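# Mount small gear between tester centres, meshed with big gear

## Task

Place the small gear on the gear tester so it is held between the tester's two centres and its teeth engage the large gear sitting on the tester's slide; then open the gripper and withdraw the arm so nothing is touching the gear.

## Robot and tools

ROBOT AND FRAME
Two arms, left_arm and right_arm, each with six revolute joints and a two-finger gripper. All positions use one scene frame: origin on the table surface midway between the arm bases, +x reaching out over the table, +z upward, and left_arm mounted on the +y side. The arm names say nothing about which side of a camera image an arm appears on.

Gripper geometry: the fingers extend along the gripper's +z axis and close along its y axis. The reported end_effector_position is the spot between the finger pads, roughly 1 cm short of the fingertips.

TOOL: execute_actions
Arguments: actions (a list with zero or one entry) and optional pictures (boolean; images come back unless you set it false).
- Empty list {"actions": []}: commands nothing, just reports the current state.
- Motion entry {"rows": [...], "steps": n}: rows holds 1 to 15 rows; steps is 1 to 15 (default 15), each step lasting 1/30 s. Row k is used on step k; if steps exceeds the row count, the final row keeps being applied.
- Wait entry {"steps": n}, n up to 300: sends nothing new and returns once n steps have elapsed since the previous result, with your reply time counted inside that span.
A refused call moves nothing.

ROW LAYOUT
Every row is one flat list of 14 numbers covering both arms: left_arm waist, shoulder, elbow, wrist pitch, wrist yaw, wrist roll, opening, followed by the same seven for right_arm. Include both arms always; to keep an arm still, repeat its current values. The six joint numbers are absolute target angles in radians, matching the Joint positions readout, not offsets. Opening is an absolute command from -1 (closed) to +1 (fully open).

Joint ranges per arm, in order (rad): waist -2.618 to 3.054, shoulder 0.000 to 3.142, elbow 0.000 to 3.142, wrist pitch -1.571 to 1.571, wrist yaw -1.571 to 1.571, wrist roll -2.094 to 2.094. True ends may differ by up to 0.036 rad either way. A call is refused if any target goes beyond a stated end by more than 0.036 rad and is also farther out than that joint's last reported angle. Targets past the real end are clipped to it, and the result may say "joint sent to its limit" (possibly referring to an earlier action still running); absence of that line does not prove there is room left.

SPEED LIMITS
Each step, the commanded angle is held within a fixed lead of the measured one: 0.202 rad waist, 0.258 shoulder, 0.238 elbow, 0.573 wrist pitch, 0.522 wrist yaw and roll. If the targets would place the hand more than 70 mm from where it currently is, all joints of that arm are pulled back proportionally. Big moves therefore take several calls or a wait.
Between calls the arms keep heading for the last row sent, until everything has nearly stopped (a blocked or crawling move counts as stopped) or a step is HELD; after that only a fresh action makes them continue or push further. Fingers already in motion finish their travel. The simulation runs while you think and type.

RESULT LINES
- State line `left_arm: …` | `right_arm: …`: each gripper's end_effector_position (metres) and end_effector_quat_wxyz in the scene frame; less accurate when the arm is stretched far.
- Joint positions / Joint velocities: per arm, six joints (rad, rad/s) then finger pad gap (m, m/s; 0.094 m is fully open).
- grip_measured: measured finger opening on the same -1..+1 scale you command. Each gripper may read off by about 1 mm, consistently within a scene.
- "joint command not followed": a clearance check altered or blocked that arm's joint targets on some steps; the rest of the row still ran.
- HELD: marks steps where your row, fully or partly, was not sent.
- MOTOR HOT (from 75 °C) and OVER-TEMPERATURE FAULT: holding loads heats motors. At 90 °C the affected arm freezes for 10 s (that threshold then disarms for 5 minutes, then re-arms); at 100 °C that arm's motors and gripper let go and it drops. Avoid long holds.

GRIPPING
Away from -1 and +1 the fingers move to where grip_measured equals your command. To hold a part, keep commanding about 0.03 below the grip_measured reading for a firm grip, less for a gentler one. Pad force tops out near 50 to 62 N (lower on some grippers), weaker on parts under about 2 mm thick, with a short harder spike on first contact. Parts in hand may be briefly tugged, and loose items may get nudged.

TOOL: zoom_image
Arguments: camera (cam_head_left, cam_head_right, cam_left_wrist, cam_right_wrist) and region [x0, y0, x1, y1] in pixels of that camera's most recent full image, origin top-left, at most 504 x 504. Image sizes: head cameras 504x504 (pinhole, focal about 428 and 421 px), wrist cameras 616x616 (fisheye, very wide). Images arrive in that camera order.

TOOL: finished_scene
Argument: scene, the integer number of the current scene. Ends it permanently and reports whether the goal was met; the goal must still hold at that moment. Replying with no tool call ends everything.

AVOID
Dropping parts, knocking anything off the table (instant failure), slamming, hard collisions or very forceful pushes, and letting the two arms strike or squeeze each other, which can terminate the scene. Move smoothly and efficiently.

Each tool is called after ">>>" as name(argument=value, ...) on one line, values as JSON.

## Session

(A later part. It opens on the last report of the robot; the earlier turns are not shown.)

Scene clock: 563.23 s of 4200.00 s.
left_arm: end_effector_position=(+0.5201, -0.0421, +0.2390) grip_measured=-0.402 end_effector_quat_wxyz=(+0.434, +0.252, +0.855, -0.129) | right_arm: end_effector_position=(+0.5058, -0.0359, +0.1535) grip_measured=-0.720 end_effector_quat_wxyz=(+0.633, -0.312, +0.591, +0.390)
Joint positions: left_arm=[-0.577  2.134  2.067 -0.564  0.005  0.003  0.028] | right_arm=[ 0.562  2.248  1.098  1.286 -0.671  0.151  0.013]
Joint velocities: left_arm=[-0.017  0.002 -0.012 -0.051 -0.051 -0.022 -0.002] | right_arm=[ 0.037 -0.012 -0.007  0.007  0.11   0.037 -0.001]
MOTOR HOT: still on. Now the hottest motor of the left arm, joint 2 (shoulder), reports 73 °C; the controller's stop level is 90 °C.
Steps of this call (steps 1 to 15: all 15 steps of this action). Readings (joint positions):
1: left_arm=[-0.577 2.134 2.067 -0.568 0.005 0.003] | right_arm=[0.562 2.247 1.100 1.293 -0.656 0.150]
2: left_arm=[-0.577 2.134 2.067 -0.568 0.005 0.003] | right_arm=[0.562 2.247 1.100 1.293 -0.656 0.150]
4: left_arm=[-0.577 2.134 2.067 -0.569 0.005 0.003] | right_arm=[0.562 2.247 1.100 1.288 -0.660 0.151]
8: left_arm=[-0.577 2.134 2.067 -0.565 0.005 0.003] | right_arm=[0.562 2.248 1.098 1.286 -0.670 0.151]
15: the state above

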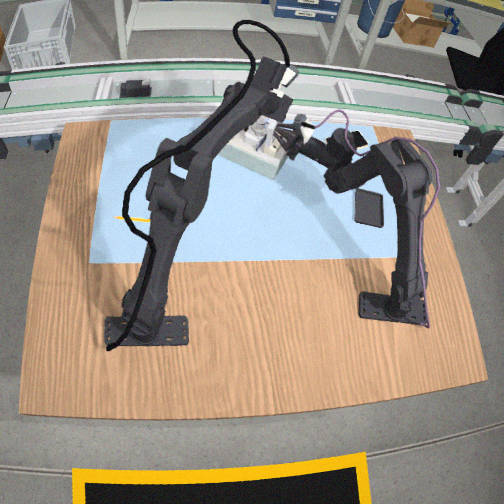

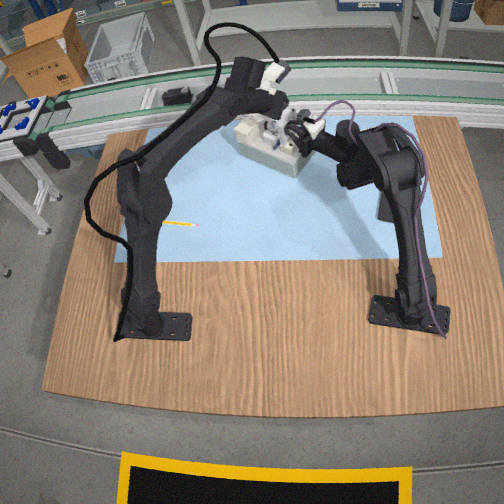

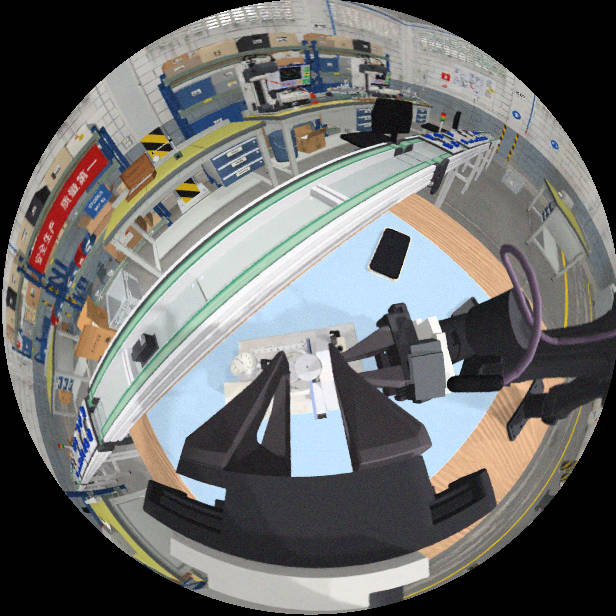

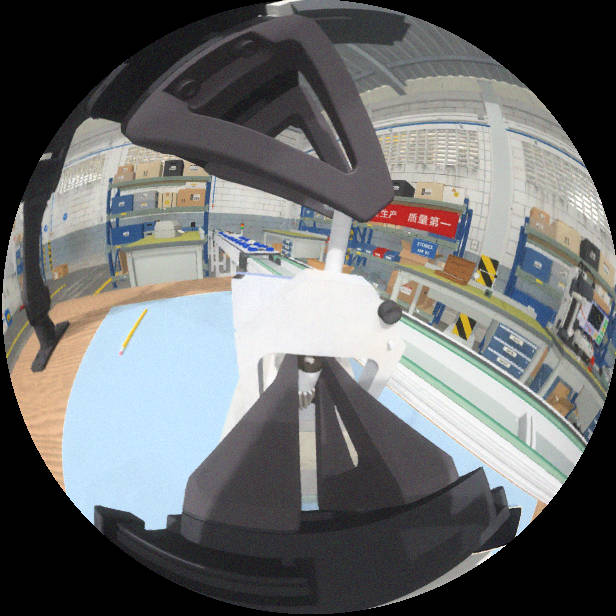

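>>> execute_actions(actions=[{"rows":[[-0.572,2.07,2.02,-0.55,0,0,-0.4,0.562,2.25,1.11,1.3,-0.67,0.16,-0.78],[-0.572,2.0,1.94,-0.55,0,0,-0.4,0.562,2.25,1.11,1.3,-0.67,0.16,-0.78],[-0.572,1.93,1.86,-0.55,0,0,-0.4,0.562,2.25,1.11,1.3,-0.67,0.16,-0.78],[-0.572,1.86,1.77,-0.55,0,0,-0.4,0.562,2.25,1.11,1.3,-0.67,0.16,-0.78],[-0.572,1.79,1.68,-0.55,0,0,-0.4,0.562,2.25,1.11,1.3,-0.67,0.16,-0.78],[-0.572,1.72,1.59,-0.55,0,0,-0.4,0.562,2.25,1.11,1.3,-0.67,0.16,-0.78],[-0.55,1.65,1.5,-0.5,0,0,-0.4,0.562,2.25,1.11,1.3,-0.67,0.16,-0.78],[-0.52,1.57,1.38,-0.4,0,0,-0.4,0.562,2.25,1.11,1.3,-0.67,0.16,-0.78],[-0.48,1.5,1.25,-0.3,0,0,-0.4,0.562,2.25,1.11,1.3,-0.67,0.16,-0.78],[-0.42,1.44,1.1,-0.1,0,0,-0.4,0.562,2.25,1.11,1.3,-0.67,0.16,-0.78]],"steps":15}], pictures=false)

>>> execute_actions(actions=[{"rows":[[-0.42,1.5,0.8,1.1,0.08,0,-0.4,0.562,2.25,1.11,1.3,-0.67,0.16,-0.78]],"steps":15}], pictures=false)

>>> execute_actions(actions=[{"steps":15}], pictures=false)

>>> execute_actions(actions=[{"rows":[[-0.42,1.6,0.75,1.25,0.08,0,-0.4,0.562,2.25,1.11,1.3,-0.67,0.16,-0.78],[-0.42,1.65,0.7,1.3,0.08,0,-0.4,0.562,2.25,1.11,1.3,-0.67,0.16,-0.78],[-0.42,1.7,0.67,1.35,0.08,0,-0.4,0.562,2.25,1.11,1.3,-0.67,0.16,-0.78],[-0.42,1.75,0.66,1.38,0.08,0,-0.4,0.562,2.25,1.11,1.3,-0.67,0.16,-0.78],[-0.42,1.8,0.66,1.38,0.08,0,-0.4,0.562,2.25,1.11,1.3,-0.67,0.16,-0.78],[-0.42,1.85,0.66,1.38,0.08,0,-0.4,0.562,2.25,1.11,1.3,-0.67,0.16,-0.78],[-0.42,1.9,0.66,1.38,0.08,0,-0.4,0.562,2.25,1.11,1.3,-0.67,0.16,-0.78],[-0.42,1.94,0.66,1.38,0.08,0,-0.4,0.562,2.25,1.11,1.3,-0.67,0.16,-0.78],[-0.42,1.97,0.66,1.38,0.08,0,-0.4,0.562,2.25,1.11,1.3,-0.67,0.16,-0.78],[-0.42,2.0,0.66,1.38,0.08,0,-0.4,0.562,2.25,1.11,1.3,-0.67,0.16,-0.78],[-0.42,2.02,0.66,1.38,0.08,0,-0.4,0.562,2.25,1.11,1.3,-0.67,0.16,-0.78]],"steps":15}], pictures=false)

>>> execute_actions(actions=[{"steps":15}])

>>> zoom_image(camera="cam_left_wrist", region=[340,205,425,295])

>>> zoom_image(camera="cam_right_wrist", region=[230,170,430,440])

Scene clock: 584.03 s of 4200.00 s.
left_arm: end_effector_position=(+0.4240, +0.1142, +0.2595) grip_measured=-0.402 end_effector_quat_wxyz=(+0.514, +0.167, +0.836, -0.099) | right_arm: end_effector_position=(+0.5056, -0.0358, +0.1535) grip_measured=-0.720 end_effector_quat_wxyz=(+0.633, -0.313, +0.591, +0.391)
Joint positions: left_arm=[-0.405  1.412  1.143 -0.201 -0.009  0.003  0.028] | right_arm=[ 0.562  2.248  1.098  1.286 -0.672  0.151  0.013]
Joint velocities: left_arm=[ 0.027  0.237 -0.476  0.564 -0.154  0.022  0.   ] | right_arm=[ 0.002  0.002  0.017 -0.022  0.007  0.022  0.001]
MOTOR HOT: cleared. Now the hottest motor of the left arm, joint 2 (shoulder), reports 68 °C.
Steps of this call (steps 1 to 15: the robot went on to your last target; steps 16 to 90: nothing new was sent; then 17.30 s passed at rest; steps 91 to 105: all 15 steps of this action). Readings (joint positions):
91: left_arm=[-0.577 2.128 2.059 -0.559 0.005 0.003] | right_arm=[0.562 2.248 1.098 1.286 -0.672 0.151]
92: left_arm=[-0.577 2.108 2.027 -0.548 0.005 0.003] | right_arm=[0.562 2.248 1.098 1.286 -0.672 0.151]
94: left_arm=[-0.577 2.018 1.898 -0.538 0.005 0.003] | right_arm=[0.562 2.248 1.098 1.286 -0.672 0.151]
98: left_arm=[-0.569 1.728 1.555 -0.519 0.007 0.003] | right_arm=[0.562 2.248 1.098 1.286 -0.672 0.151]
105: the state above

Scene clock: 584.53 s of 4200.00 s.
left_arm: end_effector_position=(+0.4358, +0.0904, +0.3107) grip_measured=-0.402 end_effector_quat_wxyz=(+0.754, +0.154, +0.614, -0.175) | right_arm: end_effector_position=(+0.5056, -0.0358, +0.1535) grip_measured=-0.720 end_effector_quat_wxyz=(+0.633, -0.313, +0.591, +0.391)
Joint positions: left_arm=[-0.413  1.523  0.783  0.939  0.067  0.003  0.028] | right_arm=[ 0.562  2.248  1.098  1.286 -0.672  0.151  0.013]
Joint velocities: left_arm=[ 0.017 -0.154  0.007  1.223  0.066 -0.007 -0.   ] | right_arm=[-0.012 -0.022 -0.007 -0.081 -0.066 -0.007  0.   ]
Steps of this call (steps 1 to 15: all 15 steps of this action). Readings (joint positions):
1: left_arm=[-0.405 1.420 1.091 -0.095 0.002 0.003] | right_arm=[0.562 2.248 1.098 1.286 -0.672 0.151]
2: left_arm=[-0.408 1.430 1.022 0.040 0.016 0.003] | right_arm=[0.562 2.248 1.098 1.286 -0.672 0.151]
4: left_arm=[-0.412 1.468 0.886 0.268 0.037 0.003] | right_arm=[0.562 2.248 1.098 1.286 -0.672 0.151]
8: left_arm=[-0.413 1.540 0.783 0.547 0.055 0.003] | right_arm=[0.562 2.248 1.098 1.286 -0.672 0.151]
15: the state above

Scene clock: 585.03 s of 4200.00 s.
left_arm: end_effector_position=(+0.4235, +0.0943, +0.3517) grip_measured=-0.402 end_effector_quat_wxyz=(+0.802, +0.145, +0.550, -0.185) | right_arm: end_effector_position=(+0.5056, -0.0358, +0.1535) grip_measured=-0.720 end_effector_quat_wxyz=(+0.633, -0.313, +0.591, +0.391)
Joint positions: left_arm=[-0.413  1.512  0.783  1.092  0.074  0.003  0.028] | right_arm=[ 0.562  2.248  1.098  1.286 -0.672  0.151  0.013]
Joint velocities: left_arm=[-0.007  0.007 -0.007  0.007 -0.051  0.022 -0.   ] | right_arm=[-0.017 -0.002  0.002  0.037 -0.022 -0.037  0.   ]
Steps of this call (steps 1 to 15: the robot went on to your last target). Readings (joint positions):
1: left_arm=[-0.413 1.518 0.783 0.976 0.069 0.003] | right_arm=[0.562 2.248 1.098 1.286 -0.672 0.151]
2: left_arm=[-0.413 1.514 0.783 1.005 0.070 0.003] | right_arm=[0.562 2.248 1.098 1.286 -0.672 0.151]
4: left_arm=[-0.413 1.512 0.783 1.046 0.071 0.003] | right_arm=[0.562 2.248 1.098 1.286 -0.672 0.151]
8: left_arm=[-0.413 1.512 0.783 1.078 0.073 0.003] | right_arm=[0.562 2.248 1.098 1.286 -0.672 0.151]
15: the state above

Scene clock: 585.53 s of 4200.00 s.
left_arm: end_effector_position=(+0.4544, +0.0811, +0.1094) grip_measured=-0.402 end_effector_quat_wxyz=(+0.666, +0.172, +0.707, -0.163) | right_arm: end_effector_position=(+0.5056, -0.0358, +0.1535) grip_measured=-0.720 end_effector_quat_wxyz=(+0.633, -0.313, +0.591, +0.391)
Joint positions: left_arm=[-0.413  2.044  0.662  1.323  0.074  0.003  0.028] | right_arm=[ 0.562  2.248  1.098  1.286 -0.672  0.151  0.013]
Joint velocities: left_arm=[ 0.002 -0.007  0.002  0.081 -0.022  0.066  0.   ] | right_arm=[-0.002 -0.022 -0.002  0.051 -0.051 -0.022  0.   ]
Steps of this call (steps 1 to 15: all 15 steps of this action). Readings (joint positions):
1: left_arm=[-0.413 1.523 0.782 1.119 0.074 0.003] | right_arm=[0.562 2.248 1.098 1.286 -0.672 0.151]
2: left_arm=[-0.413 1.547 0.776 1.171 0.074 0.003] | right_arm=[0.562 2.248 1.098 1.286 -0.672 0.151]
4: left_arm=[-0.413 1.619 0.741 1.272 0.074 0.003] | right_arm=[0.562 2.248 1.098 1.286 -0.672 0.151]
8: left_arm=[-0.413 1.840 0.693 1.341 0.074 0.003] | right_arm=[0.562 2.248 1.098 1.286 -0.672 0.151]
15: the state above

Scene clock: 586.03 s of 4200.00 s.
left_arm: end_effector_position=(+0.4548, +0.0809, +0.1247) grip_measured=-0.402 end_effector_quat_wxyz=(+0.686, +0.169, +0.688, -0.167) | right_arm: end_effector_position=(+0.5056, -0.0358, +0.1535) grip_measured=-0.720 end_effector_quat_wxyz=(+0.633, -0.313, +0.591, +0.391)
Joint positions: left_arm=[-0.413  2.038  0.662  1.372  0.074  0.003  0.028] | right_arm=[ 0.562  2.248  1.098  1.286 -0.672  0.151  0.013]
Joint velocities: left_arm=[-0.007 -0.017  0.012  0.066 -0.007  0.051 -0.   ] | right_arm=[-0.007  0.002  0.012  0.022  0.007  0.007 -0.   ]
Steps of this call (steps 1 to 15: the robot went on to your last target). Readings (joint positions):
1: left_arm=[-0.413 2.044 0.662 1.332 0.074 0.003] | right_arm=[0.562 2.248 1.098 1.286 -0.672 0.151]
2: left_arm=[-0.413 2.042 0.662 1.341 0.074 0.003] | right_arm=[0.562 2.248 1.098 1.286 -0.672 0.151]
4: left_arm=[-0.413 2.039 0.662 1.355 0.074 0.003] | right_arm=[0.562 2.248 1.098 1.286 -0.672 0.151]
8: left_arm=[-0.413 2.038 0.662 1.368 0.074 0.003] | right_arm=[0.562 2.248 1.098 1.286 -0.672 0.151]
15: the state above

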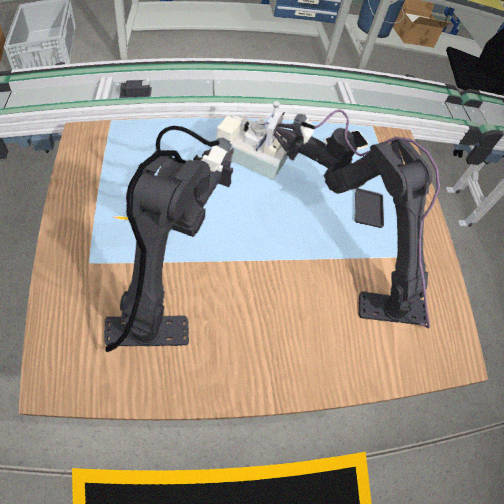

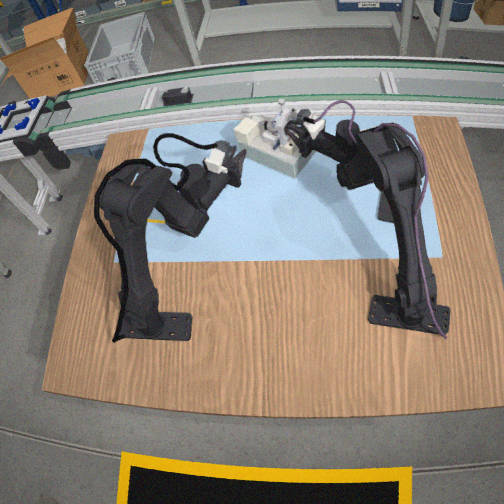

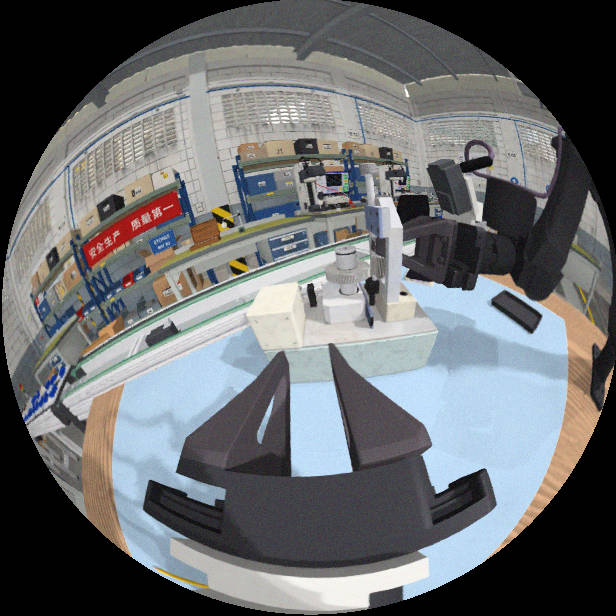

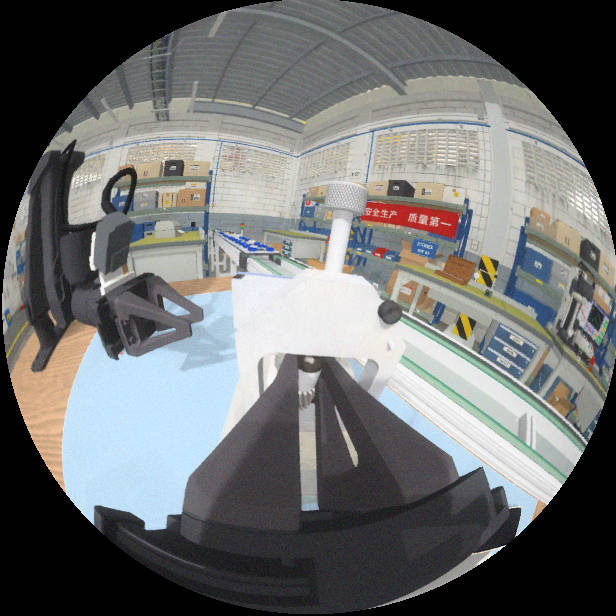

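Region (340, 205, 425, 295) of cam_left_wrist's 616x616 image, scaled by 5.600, with more detail than that image has.

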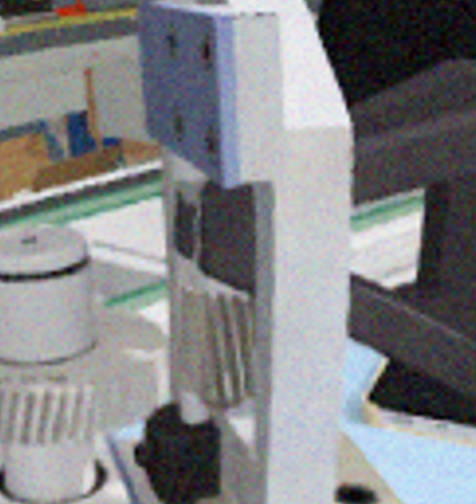

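Region (230, 170, 430, 440) of cam_right_wrist's 616x616 image, scaled by 1.867, with more detail than that image has; it fills the left 373 columns of this view, and the rest is white.

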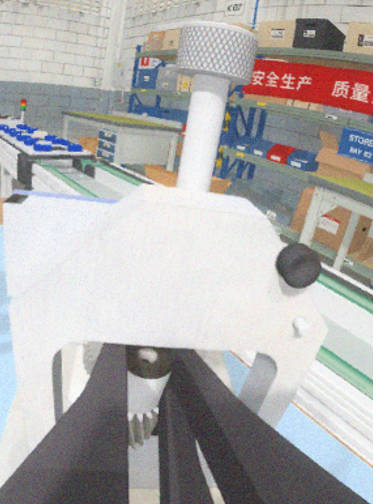

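>>> execute_actions(actions=[{"rows":[[-0.42,2.02,0.66,1.38,0.08,0,-0.4,0.555,2.215,1.085,1.3,-0.672,0.15,-0.78],[-0.42,2.02,0.66,1.38,0.08,0,-0.4,0.555,2.211,1.081,1.297,-0.672,0.15,-0.78],[-0.42,2.02,0.66,1.38,0.08,0,-0.4,0.552,2.207,1.077,1.294,-0.672,0.14,-0.78],[-0.42,2.02,0.66,1.38,0.08,0,-0.4,0.55,2.204,1.073,1.291,-0.672,0.14,-0.78],[-0.42,2.02,0.66,1.38,0.08,0,-0.4,0.548,2.201,1.069,1.29,-0.672,0.14,-0.78],[-0.42,2.02,0.66,1.38,0.08,0,-0.4,0.546,2.198,1.065,1.29,-0.672,0.14,-0.78],[-0.42,2.02,0.66,1.38,0.08,0,-0.4,0.544,2.196,1.061,1.29,-0.672,0.14,-0.78],[-0.42,2.02,0.66,1.38,0.08,0,-0.4,0.542,2.195,1.057,1.29,-0.672,0.14,-0.78]],"steps":15}], pictures=false)

>>> execute_actions(actions=[{"steps":10}], pictures=false)

Scene clock: 607.97 s of 4200.00 s.
left_arm: end_effector_position=(+0.4548, +0.0809, +0.1249) grip_measured=-0.402 end_effector_quat_wxyz=(+0.686, +0.169, +0.688, -0.167) | right_arm: end_effector_position=(+0.5030, -0.0420, +0.1529) grip_measured=-0.720 end_effector_quat_wxyz=(+0.632, -0.310, +0.595, +0.387)
Joint positions: left_arm=[-0.413  2.038  0.662  1.374  0.074  0.003  0.028] | right_arm=[ 0.553  2.23   1.069  1.287 -0.672  0.148  0.013]
Joint velocities: left_arm=[ 0.017  0.002  0.012  0.022  0.066 -0.007 -0.   ] | right_arm=[-0.007  0.007 -0.007  0.051  0.037  0.037  0.002]
Steps of this call (steps 1 to 15: the robot went on to your last target; steps 16 to 90: nothing new was sent; then 18.43 s passed at rest; steps 91 to 105: all 15 steps of this action). Readings (joint positions):
91: left_arm=[-0.413 2.038 0.662 1.374 0.074 0.003] | right_arm=[0.562 2.248 1.096 1.286 -0.672 0.151]
92: left_arm=[-0.413 2.038 0.662 1.374 0.074 0.003] | right_arm=[0.561 2.248 1.095 1.287 -0.672 0.151]
94: left_arm=[-0.413 2.038 0.662 1.374 0.074 0.003] | right_arm=[0.560 2.246 1.092 1.288 -0.671 0.150]
98: left_arm=[-0.413 2.038 0.662 1.374 0.074 0.003] | right_arm=[0.555 2.234 1.074 1.287 -0.672 0.149]
105: the state above

Scene clock: 608.30 s of 4200.00 s.
left_arm: end_effector_position=(+0.4548, +0.0809, +0.1249) grip_measured=-0.402 end_effector_quat_wxyz=(+0.686, +0.169, +0.688, -0.167) | right_arm: end_effector_position=(+0.5030, -0.0420, +0.1529) grip_measured=-0.720 end_effector_quat_wxyz=(+0.632, -0.310, +0.595, +0.387)
Joint positions: left_arm=[-0.413  2.038  0.662  1.374  0.074  0.003  0.028] | right_arm=[ 0.553  2.23   1.069  1.287 -0.672  0.147  0.013]
Joint velocities: left_arm=[-0.017 -0.007 -0.007 -0.037 -0.051 -0.037 -0.001] | right_arm=[-0.012 -0.007  0.002 -0.022  0.007 -0.037 -0.001]
Steps of this call (steps 1 to 10: the robot went on to your last target). Readings (joint positions):
1: left_arm=[-0.413 2.038 0.662 1.374 0.074 0.003] | right_arm=[0.553 2.230 1.069 1.287 -0.672 0.148]
2: left_arm=[-0.413 2.038 0.662 1.374 0.074 0.003] | right_arm=[0.553 2.230 1.069 1.287 -0.672 0.148]
4: left_arm=[-0.413 2.038 0.662 1.374 0.074 0.003] | right_arm=[0.553 2.230 1.069 1.287 -0.672 0.147]
8: left_arm=[-0.413 2.038 0.662 1.374 0.074 0.003] | right_arm=[0.553 2.230 1.069 1.287 -0.672 0.147]
10: the state above

Now move right (q5) and lower via q4.

>>> execute_actions(actions=[{"rows":[[-0.42,2.02,0.66,1.38,0.08,0,-0.4,0.548,2.22,1.065,1.285,-0.638,0.12,-0.78]],"steps":15}], pictures=false)

>>> execute_actions(actions=[{"rows":[[-0.42,2.02,0.66,1.38,0.08,0,-0.4,0.548,2.22,1.065,1.27,-0.638,0.115,-0.78],[-0.42,2.02,0.66,1.38,0.08,0,-0.4,0.548,2.22,1.065,1.255,-0.638,0.115,-0.78]],"steps":15}])

>>> zoom_image(camera="cam_left_wrist", region=[340,205,425,295])

>>> zoom_image(camera="cam_right_wrist", region=[240,300,400,480])

Scene clock: 614.97 s of 4200.00 s.
left_arm: end_effector_position=(+0.4548, +0.0809, +0.1249) grip_measured=-0.402 end_effector_quat_wxyz=(+0.686, +0.169, +0.688, -0.167) | right_arm: end_effector_position=(+0.5066, -0.0442, +0.1532) grip_measured=-0.720 end_effector_quat_wxyz=(+0.640, -0.308, +0.596, +0.374)
Joint positions: left_arm=[-0.413  2.038  0.662  1.374  0.074  0.003  0.028] | right_arm=[ 0.553  2.23   1.069  1.287 -0.649  0.128  0.013]
Joint velocities: left_arm=[-0.012 -0.002 -0.007  0.051  0.081  0.007 -0.001] | right_arm=[ 0.007 -0.012  0.012 -0.051  0.022  0.051 -0.001]
Steps of this call (steps 1 to 15: the robot went on to your last target; steps 16 to 90: nothing new was sent; then 3.17 s passed at rest; steps 91 to 105: all 15 steps of this action). Readings (joint positions):
91: left_arm=[-0.413 2.038 0.662 1.374 0.074 0.003] | right_arm=[0.553 2.230 1.069 1.287 -0.669 0.144]
92: left_arm=[-0.413 2.038 0.662 1.374 0.074 0.003] | right_arm=[0.553 2.230 1.069 1.287 -0.665 0.141]
94: left_arm=[-0.413 2.038 0.662 1.374 0.074 0.003] | right_arm=[0.553 2.230 1.069 1.287 -0.658 0.136]
98: left_arm=[-0.413 2.038 0.662 1.374 0.074 0.003] | right_arm=[0.553 2.230 1.069 1.287 -0.652 0.131]
105: the state above

Scene clock: 615.47 s of 4200.00 s.
left_arm: end_effector_position=(+0.4548, +0.0809, +0.1249) grip_measured=-0.402 end_effector_quat_wxyz=(+0.686, +0.169, +0.688, -0.167) | right_arm: end_effector_position=(+0.5069, -0.0442, +0.1515) grip_measured=-0.720 end_effector_quat_wxyz=(+0.638, -0.309, +0.598, +0.373)
Joint positions: left_arm=[-0.413  2.038  0.662  1.374  0.074  0.003  0.028] | right_arm=[ 0.553  2.23   1.069  1.278 -0.648  0.124  0.013]
Joint velocities: left_arm=[-0.002  0.012  0.002  0.007 -0.007 -0.051 -0.   ] | right_arm=[-0.002  0.017  0.007  0.007  0.066  0.037 -0.001]
Steps of this call (steps 1 to 15: all 15 steps of this action). Readings (joint positions):
1: left_arm=[-0.413 2.038 0.662 1.374 0.074 0.003] | right_arm=[0.553 2.230 1.069 1.285 -0.649 0.127]
2: left_arm=[-0.413 2.038 0.662 1.374 0.074 0.003] | right_arm=[0.553 2.230 1.069 1.282 -0.649 0.126]
4: left_arm=[-0.413 2.038 0.662 1.374 0.074 0.003] | right_arm=[0.553 2.230 1.069 1.278 -0.648 0.125]
8: left_arm=[-0.413 2.038 0.662 1.374 0.074 0.003] | right_arm=[0.553 2.230 1.069 1.278 -0.648 0.124]
15: the state above

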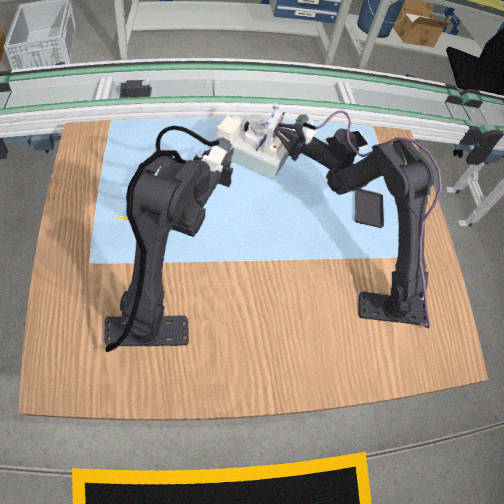

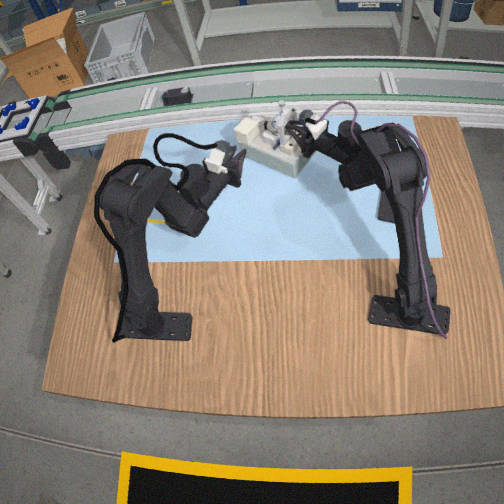

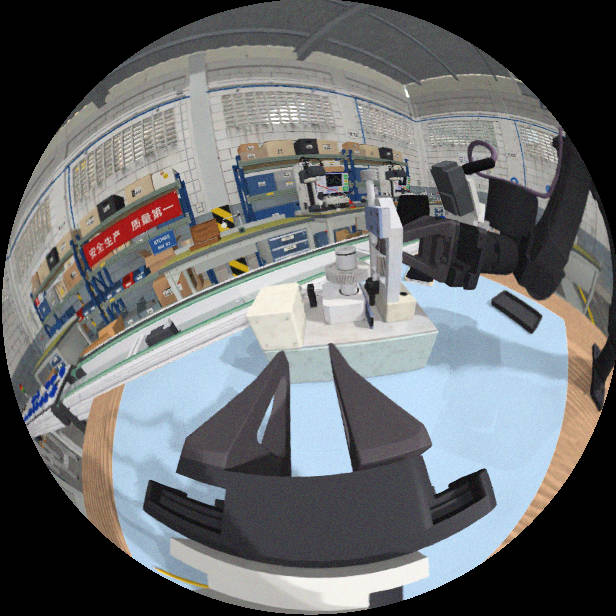

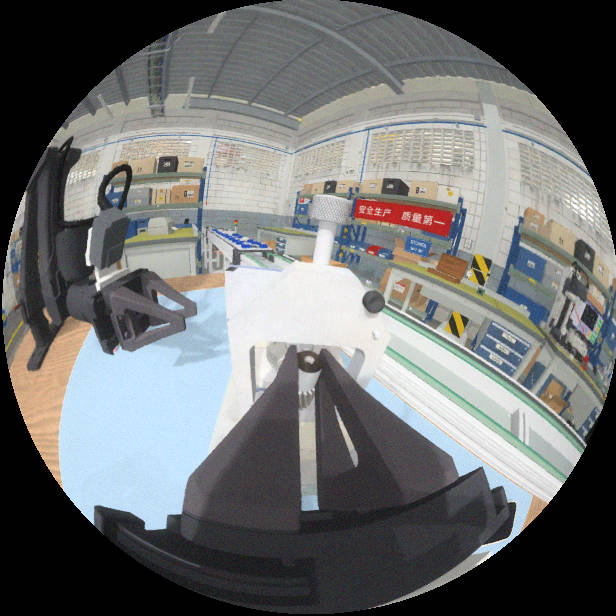

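Region (340, 205, 425, 295) of cam_left_wrist's 616x616 image, scaled by 5.600, with more detail than that image has.

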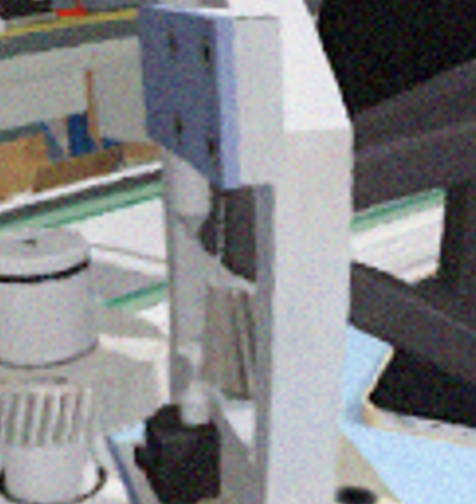

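Region (240, 300, 400, 480) of cam_right_wrist's 616x616 image, scaled by 2.800, with more detail than that image has.

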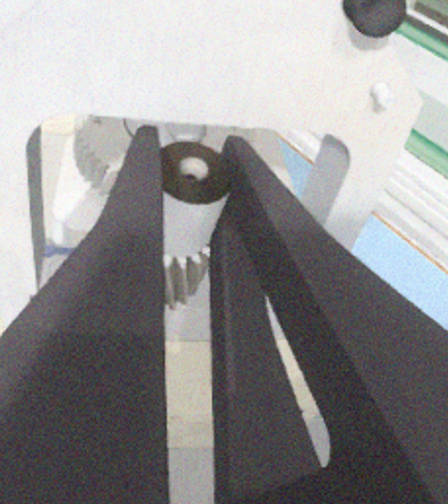

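>>> execute_actions(actions=[{"rows":[[-0.42,2.02,0.66,1.38,0.08,0,-0.4,0.548,2.22,1.065,1.275,-0.645,0.12,-0.73],[-0.42,2.02,0.66,1.38,0.08,0,-0.4,0.548,2.22,1.065,1.275,-0.645,0.12,-0.72],[-0.42,2.02,0.66,1.38,0.08,0,-0.4,0.548,2.22,1.065,1.275,-0.645,0.12,-0.71],[-0.42,2.02,0.66,1.38,0.08,0,-0.4,0.548,2.22,1.065,1.275,-0.645,0.12,-0.7],[-0.42,2.02,0.66,1.38,0.08,0,-0.4,0.548,2.22,1.065,1.275,-0.645,0.12,-0.68],[-0.42,2.02,0.66,1.38,0.08,0,-0.4,0.548,2.22,1.065,1.275,-0.645,0.12,-0.66]],"steps":15}])

>>> zoom_image(camera="cam_left_wrist", region=[340,205,425,295])

>>> zoom_image(camera="cam_right_wrist", region=[240,300,400,480])

Scene clock: 625.07 s of 4200.00 s.
left_arm: end_effector_position=(+0.4548, +0.0809, +0.1249) grip_measured=-0.402 end_effector_quat_wxyz=(+0.686, +0.169, +0.688, -0.167) | right_arm: end_effector_position=(+0.5069, -0.0442, +0.1515) grip_measured=-0.663 end_effector_quat_wxyz=(+0.638, -0.309, +0.598, +0.373)
Joint positions: left_arm=[-0.413  2.038  0.662  1.374  0.074  0.003  0.028] | right_arm=[ 0.553  2.23   1.069  1.278 -0.648  0.124  0.016]
Joint velocities: left_arm=[-0.007 -0.002 -0.002 -0.037 -0.007 -0.051  0.002] | right_arm=[ 0.002 -0.022  0.007  0.051 -0.037  0.037 -0.001]
Steps of this call (steps 1 to 15: the robot went on to your last target; steps 16 to 90: nothing new was sent; then 6.10 s passed at rest; steps 91 to 105: all 15 steps of this action). Readings (joint positions):
91: left_arm=[-0.413 2.038 0.662 1.374 0.074 0.003] | right_arm=[0.553 2.230 1.069 1.278 -0.648 0.124]
92: left_arm=[-0.413 2.038 0.662 1.374 0.074 0.003] | right_arm=[0.553 2.230 1.069 1.278 -0.648 0.124]
94: left_arm=[-0.413 2.038 0.662 1.374 0.074 0.003] | right_arm=[0.553 2.230 1.069 1.278 -0.648 0.124]
98: left_arm=[-0.413 2.038 0.662 1.374 0.074 0.003] | right_arm=[0.553 2.230 1.069 1.278 -0.648 0.124]
105: the state above

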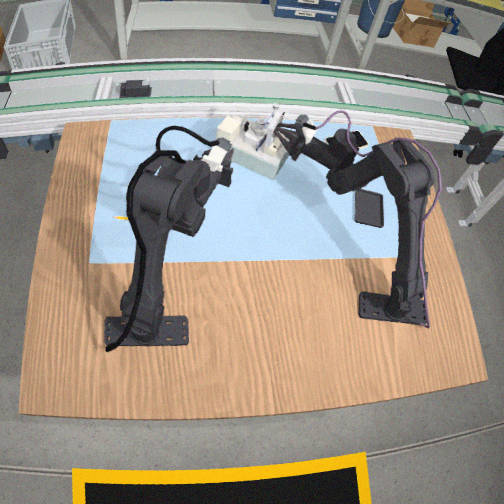

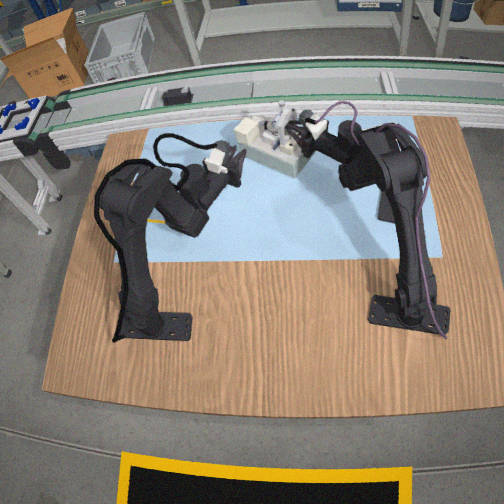

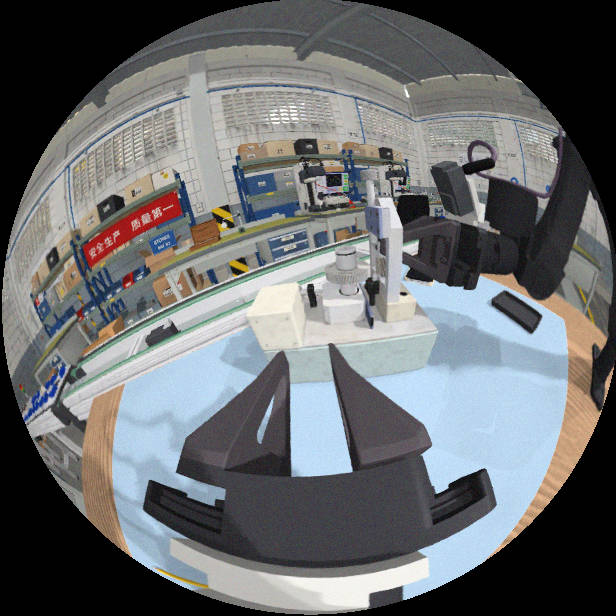

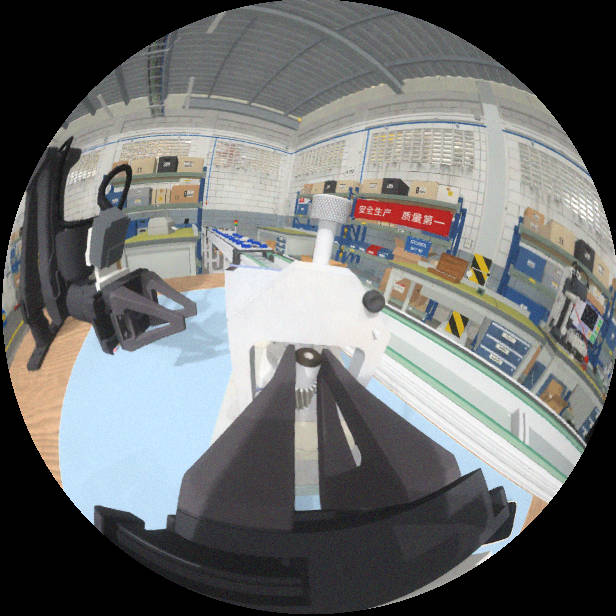

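Region (340, 205, 425, 295) of cam_left_wrist's 616x616 image, scaled by 5.600, with more detail than that image has.

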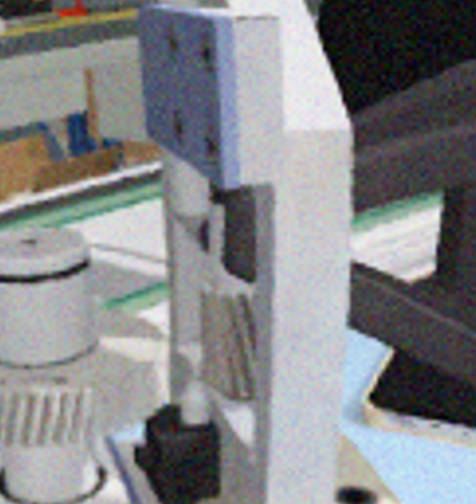

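Region (240, 300, 400, 480) of cam_right_wrist's 616x616 image, scaled by 2.800, with more detail than that image has.

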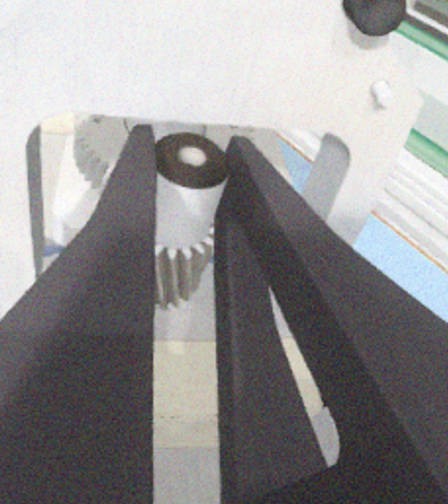

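>>> execute_actions(actions=[{"rows":[[-0.42,2.02,0.66,1.38,0.08,0,-0.4,0.548,2.22,1.065,1.255,-0.645,0.12,-0.68]],"steps":15}], pictures=false)

>>> execute_actions(actions=[{"rows":[[-0.42,2.02,0.66,1.38,0.08,0,-0.4,0.548,2.22,1.065,1.27,-0.645,0.12,-0.7],[-0.42,2.02,0.66,1.38,0.08,0,-0.4,0.548,2.22,1.065,1.27,-0.645,0.12,-0.72],[-0.42,2.02,0.66,1.38,0.08,0,-0.4,0.548,2.22,1.065,1.27,-0.645,0.12,-0.78]],"steps":12}])

>>> zoom_image(camera="cam_left_wrist", region=[340,205,425,295])

>>> zoom_image(camera="cam_right_wrist", region=[240,300,400,480])

Scene clock: 632.93 s of 4200.00 s.
left_arm: end_effector_position=(+0.4548, +0.0809, +0.1249) grip_measured=-0.402 end_effector_quat_wxyz=(+0.686, +0.169, +0.688, -0.167) | right_arm: end_effector_position=(+0.5069, -0.0442, +0.1513) grip_measured=-0.676 end_effector_quat_wxyz=(+0.638, -0.309, +0.599, +0.373)
Joint positions: left_arm=[-0.413  2.038  0.662  1.374  0.074  0.003  0.028] | right_arm=[ 0.553  2.23   1.069  1.277 -0.648  0.124  0.015]
Joint velocities: left_arm=[-0.002 -0.007  0.002 -0.066 -0.007  0.022  0.   ] | right_arm=[-0.002 -0.002  0.007  0.037  0.037  0.037 -0.   ]
Steps of this call (steps 1 to 15: the robot went on to your last target; steps 16 to 90: nothing new was sent; then 4.37 s passed at rest; steps 91 to 105: all 15 steps of this action). Readings (joint positions):
91: left_arm=[-0.413 2.038 0.662 1.374 0.074 0.003] | right_arm=[0.553 2.230 1.069 1.277 -0.648 0.124]
92: left_arm=[-0.413 2.038 0.662 1.374 0.074 0.003] | right_arm=[0.553 2.230 1.069 1.277 -0.648 0.124]
94: left_arm=[-0.413 2.038 0.662 1.374 0.074 0.003] | right_arm=[0.553 2.230 1.069 1.277 -0.648 0.124]
98: left_arm=[-0.413 2.038 0.662 1.374 0.074 0.003] | right_arm=[0.553 2.230 1.069 1.277 -0.648 0.124]
105: the state above

Scene clock: 633.33 s of 4200.00 s.
left_arm: end_effector_position=(+0.4548, +0.0809, +0.1249) grip_measured=-0.402 end_effector_quat_wxyz=(+0.686, +0.169, +0.688, -0.167) | right_arm: end_effector_position=(+0.5069, -0.0442, +0.1513) grip_measured=-0.718 end_effector_quat_wxyz=(+0.638, -0.309, +0.599, +0.373)
Joint positions: left_arm=[-0.413  2.038  0.662  1.374  0.074  0.003  0.028] | right_arm=[ 0.553  2.23   1.069  1.277 -0.648  0.124  0.013]
Joint velocities: left_arm=[-0.017 -0.007 -0.007 -0.022 -0.007 -0.051 -0.001] | right_arm=[-0.012  0.017 -0.002 -0.007 -0.022  0.037 -0.001]
Steps of this call (steps 1 to 12: all 12 steps of this action). Readings (joint positions):
1: left_arm=[-0.413 2.038 0.662 1.374 0.074 0.003] | right_arm=[0.553 2.230 1.069 1.277 -0.648 0.124]
2: left_arm=[-0.413 2.038 0.662 1.374 0.074 0.003] | right_arm=[0.553 2.230 1.069 1.277 -0.648 0.124]
4: left_arm=[-0.413 2.038 0.662 1.374 0.074 0.003] | right_arm=[0.553 2.230 1.069 1.277 -0.648 0.124]
8: left_arm=[-0.413 2.038 0.662 1.374 0.074 0.003] | right_arm=[0.553 2.230 1.069 1.277 -0.648 0.124]
12: the state above

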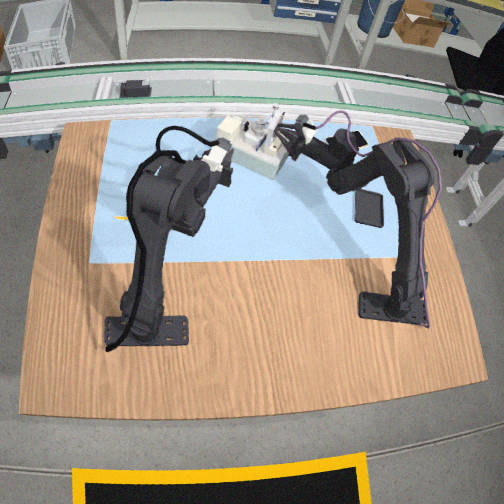

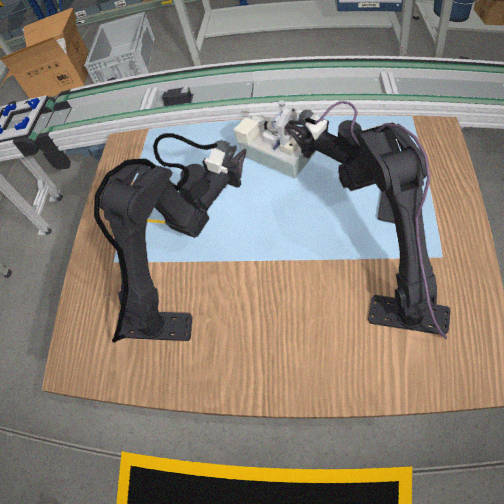

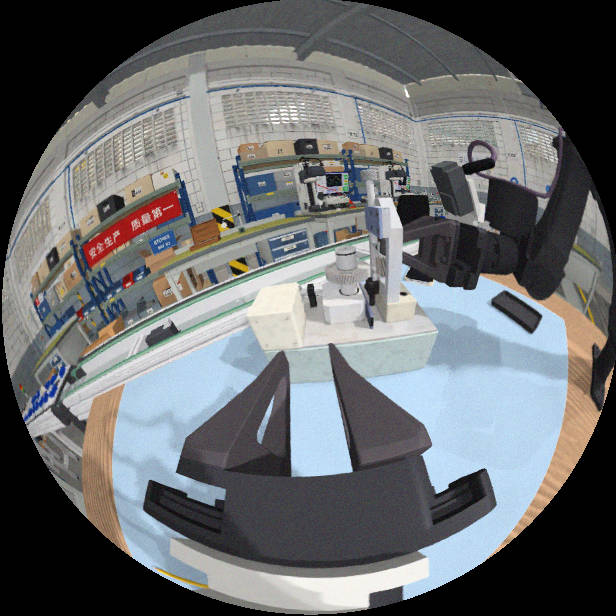

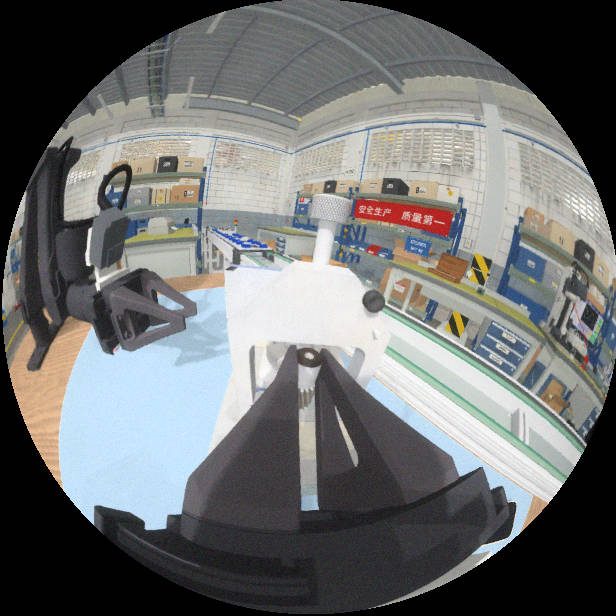

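Region (340, 205, 425, 295) of cam_left_wrist's 616x616 image, scaled by 5.600, with more detail than that image has.

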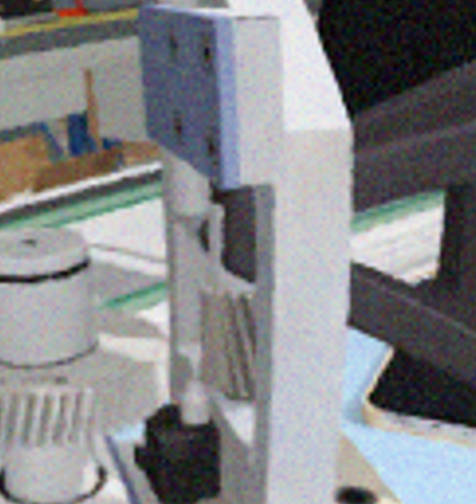

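Region (240, 300, 400, 480) of cam_right_wrist's 616x616 image, scaled by 2.800, with more detail than that image has.

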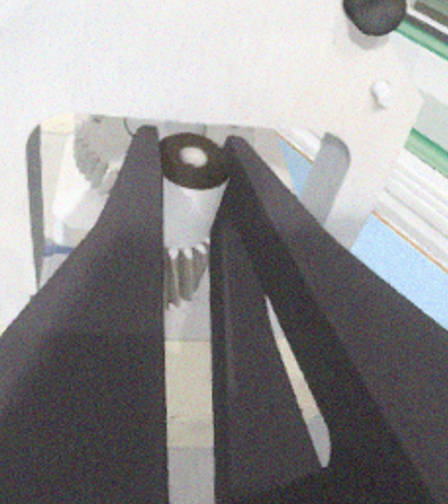

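>>> execute_actions(actions=[{"rows":[[-0.42,2.02,0.66,1.38,0.08,0,-0.4,0.548,2.22,1.065,1.29,-0.645,0.12,-0.71],[-0.42,2.02,0.66,1.38,0.08,0,-0.4,0.548,2.22,1.065,1.29,-0.645,0.12,-0.68],[-0.42,2.02,0.66,1.38,0.08,0,-0.4,0.548,2.22,1.065,1.29,-0.645,0.12,-0.64],[-0.42,2.02,0.66,1.38,0.08,0,-0.4,0.548,2.22,1.065,1.29,-0.645,0.12,-0.6],[-0.42,2.02,0.66,1.38,0.08,0,-0.4,0.548,2.22,1.065,1.29,-0.645,0.12,-0.54]],"steps":12}], pictures=false)

>>> execute_actions(actions=[{"rows":[[-0.42,2.02,0.66,1.38,0.08,0,-0.4,0.548,2.22,1.065,1.26,-0.645,0.105,-0.54],[-0.42,2.02,0.66,1.38,0.08,0,-0.4,0.548,2.22,1.065,1.235,-0.645,0.105,-0.54]],"steps":15}])

>>> zoom_image(camera="cam_right_wrist", region=[240,280,400,460])

Scene clock: 644.23 s of 4200.00 s.
left_arm: end_effector_position=(+0.4548, +0.0809, +0.1249) grip_measured=-0.402 end_effector_quat_wxyz=(+0.686, +0.169, +0.688, -0.167) | right_arm: end_effector_position=(+0.5068, -0.0442, +0.1517) grip_measured=-0.543 end_effector_quat_wxyz=(+0.639, -0.309, +0.598, +0.373)
Joint positions: left_arm=[-0.413  2.038  0.662  1.374  0.074  0.003  0.028] | right_arm=[ 0.553  2.23   1.069  1.279 -0.648  0.124  0.021]
Joint velocities: left_arm=[-0.012 -0.017  0.007 -0.037 -0.066 -0.007  0.   ] | right_arm=[ 0.002 -0.002 -0.007  0.066  0.037 -0.081 -0.001]
Steps of this call (steps 1 to 15: the robot went on to your last target; steps 16 to 90: nothing new was sent; then 7.50 s passed at rest; steps 91 to 102: all 12 steps of this action). Readings (joint positions):
91: left_arm=[-0.413 2.038 0.662 1.374 0.074 0.003] | right_arm=[0.553 2.230 1.069 1.278 -0.648 0.124]
92: left_arm=[-0.413 2.038 0.662 1.374 0.074 0.003] | right_arm=[0.553 2.230 1.069 1.278 -0.648 0.124]
94: left_arm=[-0.413 2.038 0.662 1.374 0.074 0.003] | right_arm=[0.553 2.230 1.069 1.279 -0.648 0.124]
98: left_arm=[-0.413 2.038 0.662 1.374 0.074 0.003] | right_arm=[0.553 2.230 1.069 1.279 -0.648 0.124]
102: the state above

Scene clock: 644.73 s of 4200.00 s.
left_arm: end_effector_position=(+0.4548, +0.0809, +0.1249) grip_measured=-0.402 end_effector_quat_wxyz=(+0.686, +0.169, +0.688, -0.167) | right_arm: end_effector_position=(+0.5072, -0.0441, +0.1481) grip_measured=-0.543 end_effector_quat_wxyz=(+0.635, -0.311, +0.603, +0.371)
Joint positions: left_arm=[-0.413  2.038  0.662  1.374  0.074  0.003  0.028] | right_arm=[ 0.553  2.23   1.069  1.262 -0.648  0.113  0.021]
Joint velocities: left_arm=[ 0.027 -0.007  0.002 -0.066  0.051 -0.081  0.001] | right_arm=[ 0.007 -0.007  0.002 -0.066  0.007 -0.007 -0.   ]
Steps of this call (steps 1 to 15: all 15 steps of this action). Readings (joint positions):
1: left_arm=[-0.413 2.038 0.662 1.374 0.074 0.003] | right_arm=[0.553 2.230 1.069 1.279 -0.648 0.122]
2: left_arm=[-0.413 2.038 0.662 1.374 0.074 0.003] | right_arm=[0.553 2.230 1.069 1.276 -0.648 0.120]
4: left_arm=[-0.413 2.038 0.662 1.374 0.074 0.003] | right_arm=[0.553 2.230 1.069 1.267 -0.648 0.117]
8: left_arm=[-0.413 2.038 0.662 1.374 0.074 0.003] | right_arm=[0.553 2.230 1.069 1.262 -0.648 0.115]
15: the state above

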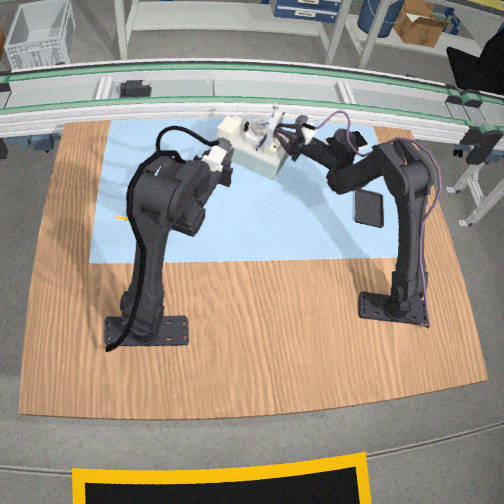

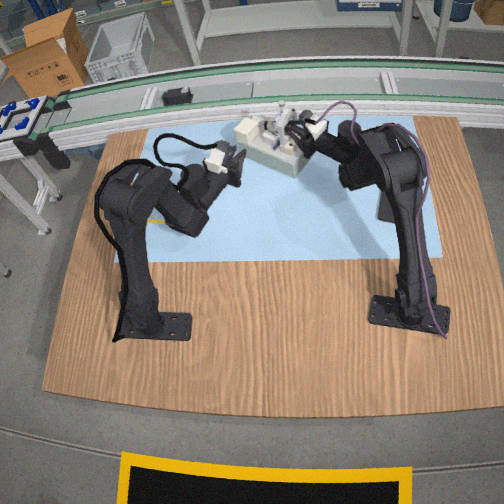

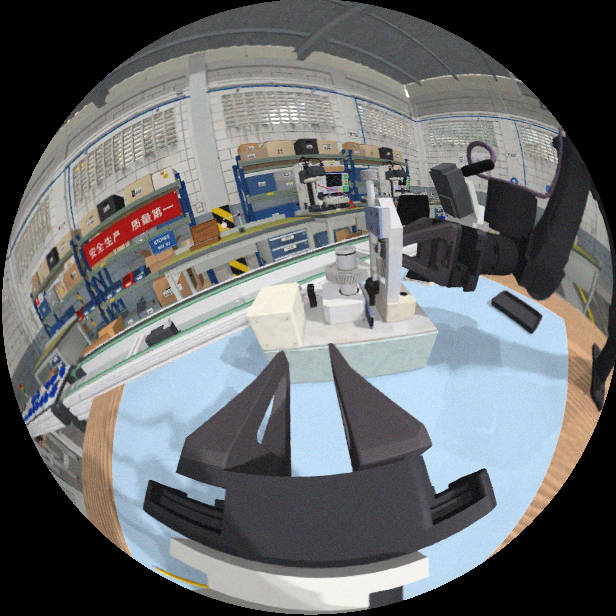

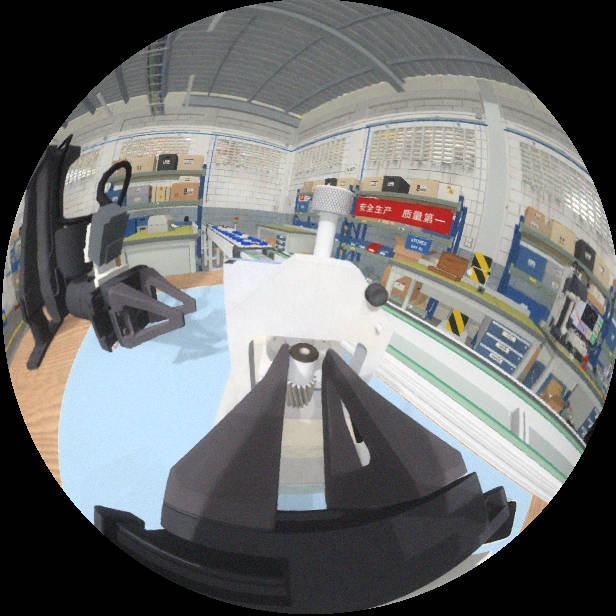

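Region (240, 280, 400, 460) of cam_right_wrist's 616x616 image, scaled by 2.800, with more detail than that image has.

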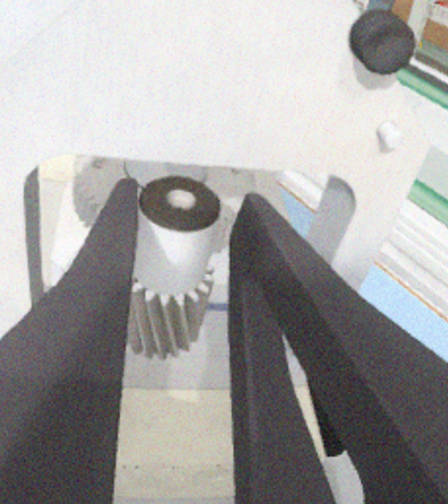

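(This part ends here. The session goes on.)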